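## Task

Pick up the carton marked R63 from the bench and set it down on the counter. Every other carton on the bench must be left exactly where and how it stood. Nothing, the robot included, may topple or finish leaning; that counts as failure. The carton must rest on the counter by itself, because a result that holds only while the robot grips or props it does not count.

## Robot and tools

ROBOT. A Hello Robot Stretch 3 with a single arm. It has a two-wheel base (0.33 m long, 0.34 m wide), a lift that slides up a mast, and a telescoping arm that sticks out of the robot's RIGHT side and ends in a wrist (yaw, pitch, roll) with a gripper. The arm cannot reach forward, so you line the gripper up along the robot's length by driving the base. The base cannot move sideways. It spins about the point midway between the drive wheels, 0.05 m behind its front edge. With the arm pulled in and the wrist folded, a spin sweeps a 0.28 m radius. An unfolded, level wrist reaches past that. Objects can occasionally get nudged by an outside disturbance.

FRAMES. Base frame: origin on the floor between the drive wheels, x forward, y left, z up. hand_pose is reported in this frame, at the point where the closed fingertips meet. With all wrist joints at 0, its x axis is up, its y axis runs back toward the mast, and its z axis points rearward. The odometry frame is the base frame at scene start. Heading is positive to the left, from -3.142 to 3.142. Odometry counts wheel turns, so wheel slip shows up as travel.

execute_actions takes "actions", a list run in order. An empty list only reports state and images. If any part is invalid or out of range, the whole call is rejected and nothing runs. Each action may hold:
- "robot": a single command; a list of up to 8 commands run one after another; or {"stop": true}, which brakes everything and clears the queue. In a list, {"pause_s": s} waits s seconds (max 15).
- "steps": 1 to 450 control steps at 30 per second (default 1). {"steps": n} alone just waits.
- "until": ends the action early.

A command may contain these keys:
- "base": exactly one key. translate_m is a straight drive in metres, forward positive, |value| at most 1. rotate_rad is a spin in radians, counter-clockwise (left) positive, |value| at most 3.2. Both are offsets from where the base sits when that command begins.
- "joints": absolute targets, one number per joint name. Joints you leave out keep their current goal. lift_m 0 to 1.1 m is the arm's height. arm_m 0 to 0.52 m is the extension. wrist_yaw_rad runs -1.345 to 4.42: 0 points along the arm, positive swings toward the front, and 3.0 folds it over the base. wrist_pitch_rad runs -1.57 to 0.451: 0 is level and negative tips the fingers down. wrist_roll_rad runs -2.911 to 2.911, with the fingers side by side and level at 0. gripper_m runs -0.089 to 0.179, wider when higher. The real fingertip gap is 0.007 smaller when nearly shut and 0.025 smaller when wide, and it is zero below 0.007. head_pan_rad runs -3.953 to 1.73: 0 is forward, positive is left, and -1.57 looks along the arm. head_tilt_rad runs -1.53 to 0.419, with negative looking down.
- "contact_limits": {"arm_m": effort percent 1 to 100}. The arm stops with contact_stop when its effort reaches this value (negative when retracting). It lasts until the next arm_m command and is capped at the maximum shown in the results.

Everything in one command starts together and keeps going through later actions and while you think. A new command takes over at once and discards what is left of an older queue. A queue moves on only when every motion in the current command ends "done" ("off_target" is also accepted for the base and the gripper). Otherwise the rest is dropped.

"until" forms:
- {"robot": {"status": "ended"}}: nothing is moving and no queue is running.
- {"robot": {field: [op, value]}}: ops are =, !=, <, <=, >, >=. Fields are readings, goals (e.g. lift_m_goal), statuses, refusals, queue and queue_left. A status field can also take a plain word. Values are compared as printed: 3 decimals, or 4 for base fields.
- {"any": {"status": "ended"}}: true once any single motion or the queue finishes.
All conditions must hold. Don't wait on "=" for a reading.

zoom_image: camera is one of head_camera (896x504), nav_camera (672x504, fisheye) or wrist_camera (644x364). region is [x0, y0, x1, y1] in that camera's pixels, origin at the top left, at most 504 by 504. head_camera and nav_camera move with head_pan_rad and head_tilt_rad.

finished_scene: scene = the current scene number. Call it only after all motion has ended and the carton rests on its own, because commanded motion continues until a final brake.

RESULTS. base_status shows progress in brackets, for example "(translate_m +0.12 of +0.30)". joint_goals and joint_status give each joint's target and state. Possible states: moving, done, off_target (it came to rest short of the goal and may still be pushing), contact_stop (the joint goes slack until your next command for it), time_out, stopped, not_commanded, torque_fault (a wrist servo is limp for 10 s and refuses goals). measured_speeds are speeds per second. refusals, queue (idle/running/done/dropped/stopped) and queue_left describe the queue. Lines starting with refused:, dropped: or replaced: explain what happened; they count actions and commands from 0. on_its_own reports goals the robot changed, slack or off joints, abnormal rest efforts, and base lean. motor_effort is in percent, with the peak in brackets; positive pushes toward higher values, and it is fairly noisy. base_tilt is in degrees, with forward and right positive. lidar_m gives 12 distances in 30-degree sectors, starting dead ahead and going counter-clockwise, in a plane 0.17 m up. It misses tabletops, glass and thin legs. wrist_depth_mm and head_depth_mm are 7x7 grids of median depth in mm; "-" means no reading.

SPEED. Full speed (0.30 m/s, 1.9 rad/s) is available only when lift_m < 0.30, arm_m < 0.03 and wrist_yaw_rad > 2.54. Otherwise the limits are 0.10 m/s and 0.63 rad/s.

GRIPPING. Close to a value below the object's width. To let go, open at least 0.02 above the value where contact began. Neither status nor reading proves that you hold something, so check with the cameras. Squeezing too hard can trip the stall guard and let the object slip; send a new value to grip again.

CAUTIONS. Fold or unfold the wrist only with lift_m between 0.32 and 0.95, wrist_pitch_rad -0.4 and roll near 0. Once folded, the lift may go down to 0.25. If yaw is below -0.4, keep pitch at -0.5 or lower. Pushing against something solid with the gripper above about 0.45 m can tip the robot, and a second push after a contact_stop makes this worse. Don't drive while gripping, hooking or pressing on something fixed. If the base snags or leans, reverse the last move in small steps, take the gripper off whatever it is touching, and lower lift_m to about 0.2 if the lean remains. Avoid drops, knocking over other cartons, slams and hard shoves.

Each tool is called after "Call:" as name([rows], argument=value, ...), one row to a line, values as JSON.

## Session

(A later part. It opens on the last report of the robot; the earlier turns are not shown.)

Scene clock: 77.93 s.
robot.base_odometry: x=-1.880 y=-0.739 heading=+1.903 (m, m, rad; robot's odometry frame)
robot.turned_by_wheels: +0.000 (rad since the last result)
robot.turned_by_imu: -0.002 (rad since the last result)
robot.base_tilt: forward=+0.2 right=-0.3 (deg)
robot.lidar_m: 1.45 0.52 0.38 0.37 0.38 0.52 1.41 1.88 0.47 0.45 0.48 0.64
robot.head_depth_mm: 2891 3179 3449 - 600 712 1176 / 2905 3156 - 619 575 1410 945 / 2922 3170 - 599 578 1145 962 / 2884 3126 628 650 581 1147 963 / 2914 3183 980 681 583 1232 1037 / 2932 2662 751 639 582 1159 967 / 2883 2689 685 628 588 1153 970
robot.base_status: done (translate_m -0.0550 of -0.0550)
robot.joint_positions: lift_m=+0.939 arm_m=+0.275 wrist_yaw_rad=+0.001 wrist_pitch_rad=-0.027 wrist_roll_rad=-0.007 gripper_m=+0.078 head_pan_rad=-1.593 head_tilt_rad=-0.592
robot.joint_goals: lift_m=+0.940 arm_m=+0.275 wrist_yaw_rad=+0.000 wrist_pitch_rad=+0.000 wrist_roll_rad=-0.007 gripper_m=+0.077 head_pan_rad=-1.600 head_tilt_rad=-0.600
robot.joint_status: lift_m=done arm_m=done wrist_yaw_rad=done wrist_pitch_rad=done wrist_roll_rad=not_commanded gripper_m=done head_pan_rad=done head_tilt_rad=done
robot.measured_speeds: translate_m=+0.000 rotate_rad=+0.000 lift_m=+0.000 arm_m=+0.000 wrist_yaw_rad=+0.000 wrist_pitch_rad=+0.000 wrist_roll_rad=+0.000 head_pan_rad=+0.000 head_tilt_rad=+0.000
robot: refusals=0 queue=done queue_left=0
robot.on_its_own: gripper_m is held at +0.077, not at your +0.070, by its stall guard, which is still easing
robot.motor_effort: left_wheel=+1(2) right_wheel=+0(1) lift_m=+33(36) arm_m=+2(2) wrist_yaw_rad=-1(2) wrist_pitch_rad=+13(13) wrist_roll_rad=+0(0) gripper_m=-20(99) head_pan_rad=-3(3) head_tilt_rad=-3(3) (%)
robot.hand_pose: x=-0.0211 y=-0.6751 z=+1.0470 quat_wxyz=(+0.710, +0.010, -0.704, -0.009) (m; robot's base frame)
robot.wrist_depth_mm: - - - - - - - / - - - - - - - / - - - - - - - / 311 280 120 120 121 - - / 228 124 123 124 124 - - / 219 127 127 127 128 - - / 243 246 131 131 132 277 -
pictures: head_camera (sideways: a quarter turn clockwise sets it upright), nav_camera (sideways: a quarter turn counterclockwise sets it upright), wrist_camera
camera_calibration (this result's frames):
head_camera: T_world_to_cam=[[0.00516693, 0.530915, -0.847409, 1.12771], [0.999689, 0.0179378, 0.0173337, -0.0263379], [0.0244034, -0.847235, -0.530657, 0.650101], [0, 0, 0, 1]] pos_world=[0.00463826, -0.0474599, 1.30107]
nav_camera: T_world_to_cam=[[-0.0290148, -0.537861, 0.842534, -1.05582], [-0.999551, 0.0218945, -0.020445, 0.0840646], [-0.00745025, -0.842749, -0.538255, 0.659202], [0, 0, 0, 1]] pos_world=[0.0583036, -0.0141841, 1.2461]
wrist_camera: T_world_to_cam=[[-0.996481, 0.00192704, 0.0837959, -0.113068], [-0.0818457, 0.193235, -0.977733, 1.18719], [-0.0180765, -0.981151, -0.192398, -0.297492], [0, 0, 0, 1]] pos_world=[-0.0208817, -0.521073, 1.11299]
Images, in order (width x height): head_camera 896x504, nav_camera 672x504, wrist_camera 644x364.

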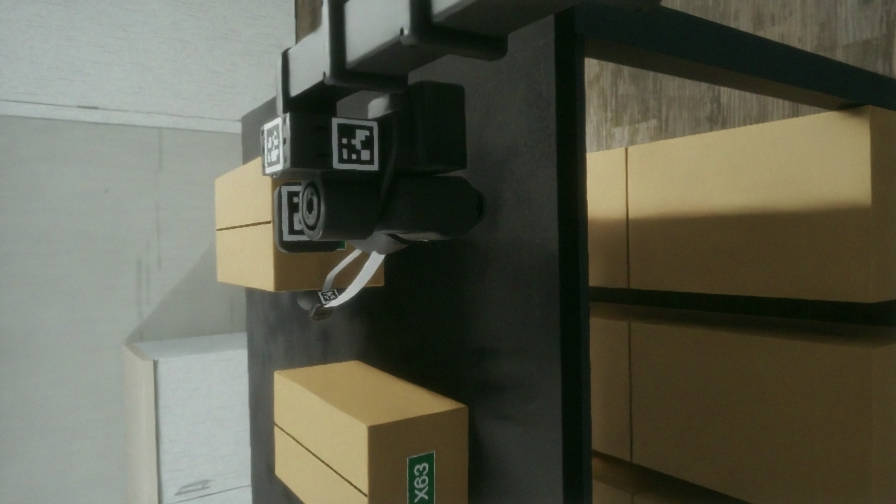

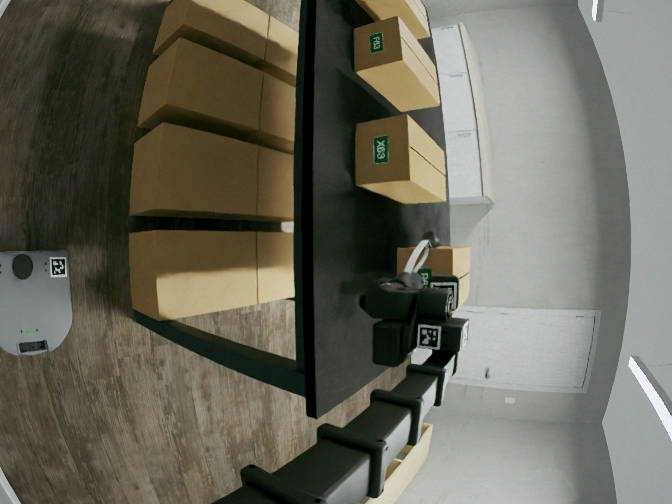

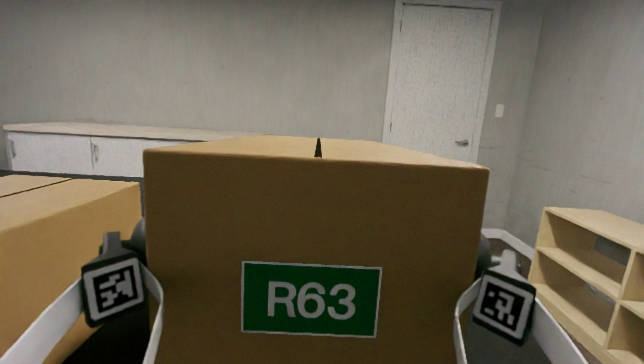

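Call:
execute_actions([
  {"robot":[{"joints":{"arm_m":0,"lift_m":0.97},"base":{"translate_m":-0.65}},{"base":{"rotate_rad":-1.61}},{"base":{"translate_m":1}},{"base":{"translate_m":0.75}},{"base":{"rotate_rad":1.3}},{"base":{"translate_m":1}},{"base":{"translate_m":0.35}},{"base":{"rotate_rad":0.31}}],"steps":450},
  {"steps":450},
  {"steps":450},
  {"steps":450,"until":{"robot":{"status":"ended"}}},
])

Scene clock: 136.60 s.
robot.base_odometry: x=-0.023 y=+0.503 heading=+1.903 (m, m, rad; robot's odometry frame)
robot.turned_by_wheels: +0.000 (rad since the last result)
robot.turned_by_imu: -0.002 (rad since the last result)
robot.base_tilt: forward=+0.2 right=-0.3 (deg)
robot.lidar_m: 2.32 2.17 0.82 0.79 0.83 2.23 2.07 1.75 1.32 0.67 0.69 0.95
robot.head_depth_mm: 1047 1159 1299 1460 - - - / 1043 1153 1236 376 1651 - - / 1042 1168 440 369 - - - / 1049 1164 444 376 879 1072 1213 / 1046 1172 935 404 879 1049 1217 / 1053 1172 995 769 876 1045 1213 / 1055 1170 999 766 880 1051 1232
robot.base_status: done (rotate_rad +0.3099 of +0.3100)
robot.joint_positions: lift_m=+0.969 arm_m=+0.001 wrist_yaw_rad=+0.001 wrist_pitch_rad=-0.028 wrist_roll_rad=-0.007 gripper_m=+0.107 head_pan_rad=-1.593 head_tilt_rad=-0.592
robot.joint_goals: lift_m=+0.970 arm_m=+0.000 wrist_yaw_rad=+0.000 wrist_pitch_rad=+0.000 wrist_roll_rad=-0.007 gripper_m=+0.106 head_pan_rad=-1.600 head_tilt_rad=-0.600
robot.joint_status: lift_m=done arm_m=done wrist_yaw_rad=done wrist_pitch_rad=done wrist_roll_rad=not_commanded gripper_m=done head_pan_rad=done head_tilt_rad=done
robot.measured_speeds: translate_m=+0.000 rotate_rad=+0.000 lift_m=+0.000 arm_m=+0.000 wrist_yaw_rad=+0.000 wrist_pitch_rad=+0.000 wrist_roll_rad=+0.000 head_pan_rad=+0.000 head_tilt_rad=+0.000
robot: refusals=0 queue=done queue_left=0
robot.on_its_own: gripper_m is held at +0.106, not at your +0.070, by its stall guard, which is not easing now
robot.motor_effort: left_wheel=-2(6) right_wheel=+3(7) lift_m=+33(32) arm_m=-4(7) wrist_yaw_rad=-1(1) wrist_pitch_rad=+13(13) wrist_roll_rad=+0(0) gripper_m=-18(30) head_pan_rad=-3(2) head_tilt_rad=-3(4) (%)
robot.hand_pose: x=-0.0211 y=-0.4016 z=+1.0768 quat_wxyz=(+0.710, +0.011, -0.704, -0.010) (m; robot's base frame)
robot.wrist_depth_mm: 956 950 944 930 942 955 942 / - 990 990 972 998 982 969 / - - - - - - - / 888 743 120 120 121 - - / 544 125 124 124 124 - - / 443 127 127 127 128 - - / 489 479 131 131 132 - -
pictures: head_camera (sideways: a quarter turn clockwise sets it upright), nav_camera (sideways: a quarter turn counterclockwise sets it upright), wrist_camera
camera_calibration (this result's frames):
head_camera: T_world_to_cam=[[0.00519127, 0.530999, -0.847357, 1.12765], [0.99969, 0.0178938, 0.0173377, -0.0263431], [0.0243687, -0.847184, -0.530741, 0.65021], [0, 0, 0, 1]] pos_world=[0.00463625, -0.0474598, 1.30107]
nav_camera: T_world_to_cam=[[-0.0290394, -0.537943, 0.842481, -1.05575], [-0.99955, 0.0219388, -0.0204451, 0.0840647], [-0.00748472, -0.842696, -0.538338, 0.659311], [0, 0, 0, 1]] pos_world=[0.0583031, -0.0141808, 1.2461]
wrist_camera: T_world_to_cam=[[-0.996481, 0.00201449, 0.0837984, -0.116099], [-0.0818172, 0.193991, -0.977586, 1.16362], [-0.0182255, -0.981001, -0.193143, -0.0225448], [0, 0, 0, 1]] pos_world=[-0.0208971, -0.247614, 1.14291]
Images, in order (width x height): head_camera 896x504, nav_camera 672x504, wrist_camera 644x364.

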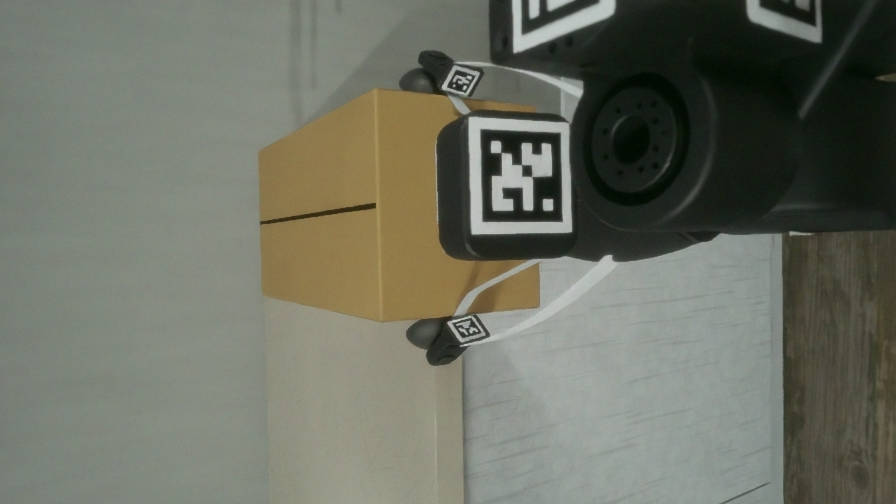

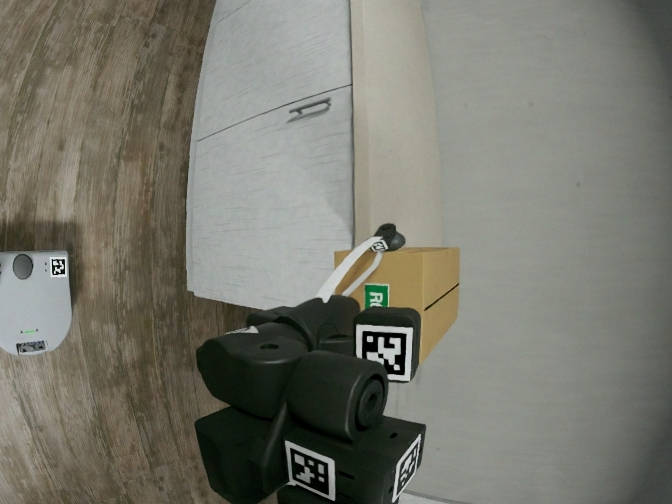

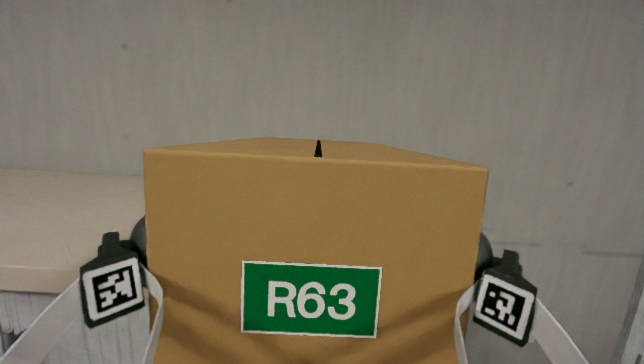

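Call:
execute_actions([
  {"robot":[{"joints":{"arm_m":0.42},"base":{"translate_m":0.25}},{"joints":{"lift_m":0.875}}],"steps":450,"until":{"robot":{"status":"ended"}}},
])

Scene clock: 147.30 s.
robot.base_odometry: x=-0.104 y=+0.739 heading=+1.903 (m, m, rad; robot's odometry frame)
robot.turned_by_wheels: +0.000 (rad since the last result)
robot.turned_by_imu: -0.001 (rad since the last result)
robot.base_tilt: forward=+0.2 right=-0.3 (deg)
robot.lidar_m: 2.07 1.94 0.82 0.79 0.82 1.13 2.31 1.79 0.69 0.67 0.69 0.95
robot.head_depth_mm: 1048 1155 958 752 - 1069 1208 / 1048 1167 1098 768 875 1043 1210 / 1049 1143 866 763 872 1043 1208 / 1051 1154 799 766 871 1044 1215 / 1058 1163 983 768 876 1045 1222 / 1048 1169 996 769 877 1047 1228 / 1047 1171 1006 770 882 1048 1231
robot.base_status: done (translate_m +0.2500 of +0.2500)
robot.joint_positions: lift_m=+0.876 arm_m=+0.420 wrist_yaw_rad=+0.001 wrist_pitch_rad=-0.025 wrist_roll_rad=-0.007 gripper_m=+0.107 head_pan_rad=-1.593 head_tilt_rad=-0.592
robot.joint_goals: lift_m=+0.875 arm_m=+0.420 wrist_yaw_rad=+0.000 wrist_pitch_rad=+0.000 wrist_roll_rad=-0.007 gripper_m=+0.106 head_pan_rad=-1.600 head_tilt_rad=-0.600
robot.joint_status: lift_m=done arm_m=done wrist_yaw_rad=done wrist_pitch_rad=done wrist_roll_rad=not_commanded gripper_m=done head_pan_rad=done head_tilt_rad=done
robot.measured_speeds: translate_m=+0.000 rotate_rad=+0.000 lift_m=+0.000 arm_m=+0.000 wrist_yaw_rad=+0.000 wrist_pitch_rad=+0.000 wrist_roll_rad=+0.000 head_pan_rad=+0.000 head_tilt_rad=+0.000
robot: refusals=0 queue=done queue_left=0
robot.on_its_own: gripper_m is held at +0.106, not at your +0.070, by its stall guard, which is not easing now
robot.motor_effort: left_wheel=-3(4) right_wheel=+3(6) lift_m=+12(31) arm_m=+3(8) wrist_yaw_rad=-2(1) wrist_pitch_rad=+11(13) wrist_roll_rad=+0(0) gripper_m=-20(19) head_pan_rad=-3(2) head_tilt_rad=-3(2) (%)
robot.hand_pose: x=-0.0211 y=-0.8202 z=+0.9837 quat_wxyz=(+0.710, +0.010, -0.704, -0.009) (m; robot's base frame)
robot.wrist_depth_mm: 565 562 562 563 565 564 552 / 589 582 581 577 579 573 572 / 611 600 597 591 598 596 596 / 528 442 118 118 120 621 622 / 325 124 123 123 123 373 625 / 247 127 127 127 128 266 280 / 176 171 132 132 133 195 211
pictures: head_camera (sideways: a quarter turn clockwise sets it upright), nav_camera (sideways: a quarter turn counterclockwise sets it upright), wrist_camera
camera_calibration (this result's frames):
head_camera: T_world_to_cam=[[0.00522679, 0.531019, -0.847344, 1.12763], [0.999691, 0.0178273, 0.0173387, -0.0263444], [0.024313, -0.847173, -0.530761, 0.650237], [0, 0, 0, 1]] pos_world=[0.00463312, -0.0474596, 1.30107]
nav_camera: T_world_to_cam=[[-0.0290754, -0.537961, 0.842468, -1.05574], [-0.999549, 0.0220053, -0.0204451, 0.0840647], [-0.00754009, -0.842683, -0.538358, 0.659337], [0, 0, 0, 1]] pos_world=[0.0583022, -0.014183, 1.2461]
wrist_camera: T_world_to_cam=[[-0.996481, 0.00226287, 0.0837888, -0.10724], [-0.0818094, 0.191344, -0.978108, 1.15207], [-0.0182458, -0.98152, -0.190485, -0.454198], [0, 0, 0, 1]] pos_world=[-0.0208994, -0.666003, 1.04931]
Images, in order (width x height): head_camera 896x504, nav_camera 672x504, wrist_camera 644x364.

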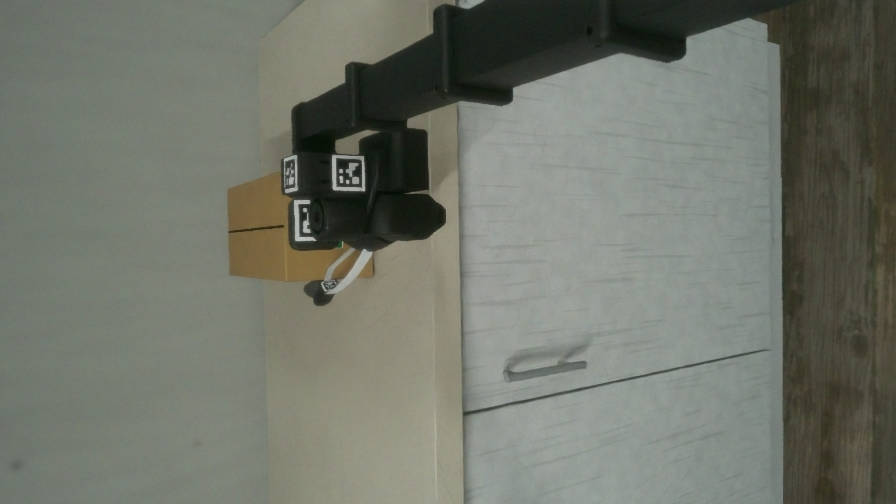

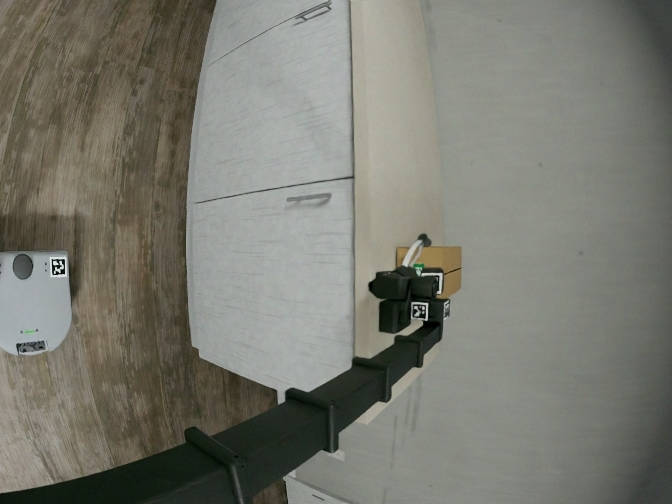

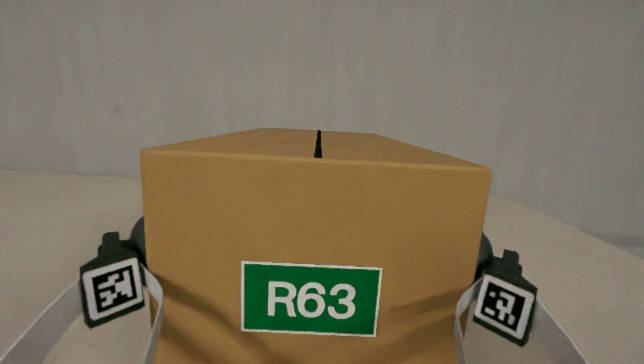

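Touching.

Call:
execute_actions([
  {"robot":[{"joints":{"gripper_m":0.179}},{"joints":{"arm_m":0.3}}],"steps":450,"until":{"robot":{"status":"ended"}}},
])

Call:
finished_scene(scene=1)

Scene clock: 159.70 s.
robot.base_odometry: x=-0.104 y=+0.739 heading=+1.903 (m, m, rad; robot's odometry frame)
robot.turned_by_wheels: +0.000 (rad since the last result)
robot.turned_by_imu: -0.002 (rad since the last result)
robot.base_tilt: forward=+0.2 right=-0.3 (deg)
robot.lidar_m: 2.07 1.94 0.82 0.79 0.82 1.13 2.31 1.80 0.69 0.67 0.69 0.95
robot.head_depth_mm: 1053 1157 966 734 - 1043 1197 / 1042 1163 1023 - 871 1039 1210 / 1049 1149 824 - 872 1043 1217 / 1050 1148 790 770 874 1047 1212 / 1049 1166 989 771 874 1048 1216 / 1055 1172 996 768 877 1049 1221 / 1055 1171 1002 768 874 1042 1225
robot.base_status: done (translate_m +0.2500 of +0.2500)
robot.joint_positions: lift_m=+0.876 arm_m=+0.300 wrist_yaw_rad=+0.001 wrist_pitch_rad=-0.021 wrist_roll_rad=-0.007 gripper_m=+0.179 head_pan_rad=-1.593 head_tilt_rad=-0.592
robot.joint_goals: lift_m=+0.875 arm_m=+0.300 wrist_yaw_rad=+0.000 wrist_pitch_rad=+0.000 wrist_roll_rad=-0.007 gripper_m=+0.179 head_pan_rad=-1.600 head_tilt_rad=-0.600
robot.joint_status: lift_m=done arm_m=done wrist_yaw_rad=done wrist_pitch_rad=done wrist_roll_rad=not_commanded gripper_m=done head_pan_rad=done head_tilt_rad=done
robot.measured_speeds: translate_m=+0.000 rotate_rad=+0.000 lift_m=+0.000 arm_m=+0.000 wrist_yaw_rad=+0.000 wrist_pitch_rad=+0.000 wrist_roll_rad=+0.000 head_pan_rad=+0.000 head_tilt_rad=+0.000
robot: refusals=0 queue=done queue_left=0
robot.motor_effort: left_wheel=-2(2) right_wheel=+2(3) lift_m=+13(12) arm_m=-4(5) wrist_yaw_rad=-1(2) wrist_pitch_rad=+10(11) wrist_roll_rad=+0(0) gripper_m=+1(83) head_pan_rad=-2(2) head_tilt_rad=-3(3) (%)
robot.hand_pose: x=-0.0211 y=-0.7010 z=+0.9848 quat_wxyz=(+0.710, +0.008, -0.704, -0.007) (m; robot's base frame)
robot.wrist_depth_mm: 684 671 671 670 667 673 667 / 703 704 704 713 695 692 699 / 715 724 711 452 714 715 713 / 542 582 475 240 549 743 738 / 353 347 303 250 357 417 752 / - 245 252 253 257 272 287 / 178 189 194 198 203 199 214
pictures: head_camera (sideways: a quarter turn clockwise sets it upright), nav_camera (sideways: a quarter turn counterclockwise sets it upright), wrist_camera
camera_calibration (this result's frames):
head_camera: T_world_to_cam=[[0.00522679, 0.531019, -0.847344, 1.12763], [0.999691, 0.0178273, 0.0173387, -0.0263444], [0.024313, -0.847173, -0.530761, 0.650237], [0, 0, 0, 1]] pos_world=[0.00463312, -0.0474596, 1.30107]
nav_camera: T_world_to_cam=[[-0.0290754, -0.537961, 0.842468, -1.05574], [-0.999549, 0.0220053, -0.0204451, 0.0840647], [-0.00754009, -0.842682, -0.538358, 0.659338], [0, 0, 0, 1]] pos_world=[0.0583022, -0.014183, 1.2461]
wrist_camera: T_world_to_cam=[[-0.996481, 0.00264993, 0.0837723, -0.10732], [-0.0818045, 0.186814, -0.978983, 1.12812], [-0.0182441, -0.982392, -0.18594, -0.342138], [0, 0, 0, 1]] pos_world=[-0.0208995, -0.546578, 1.04978]
Images, in order (width x height): head_camera 896x504, nav_camera 672x504, wrist_camera 644x364.

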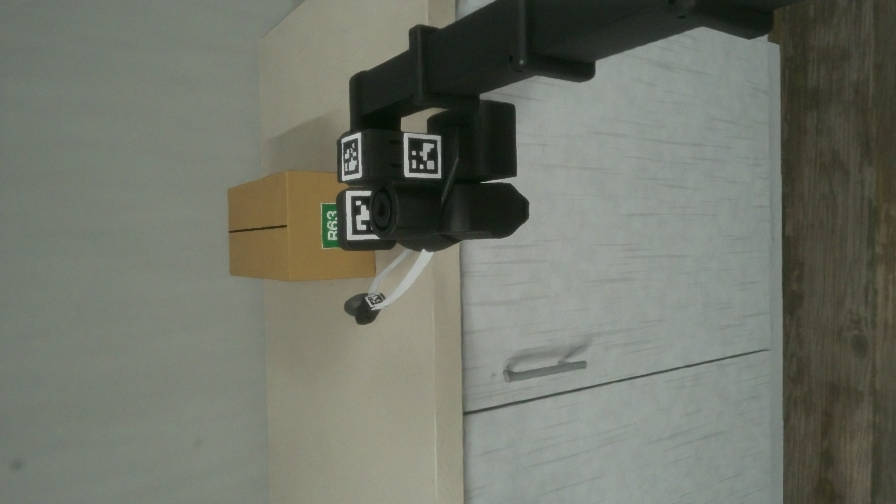

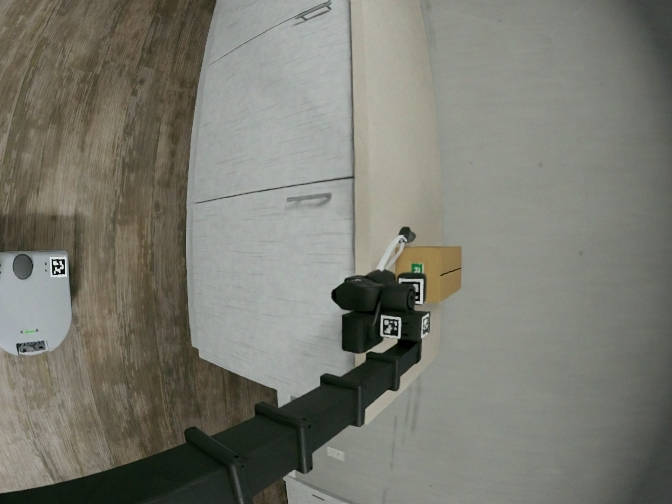

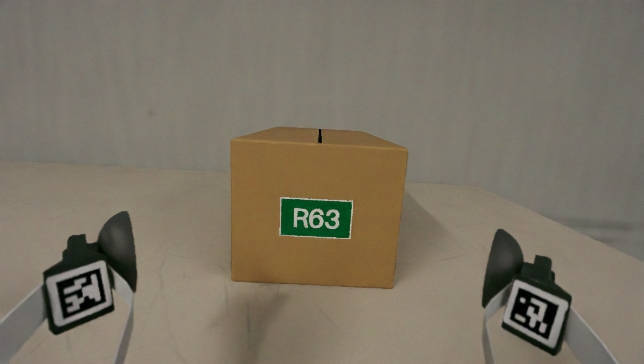

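The scene is finished: the task was done.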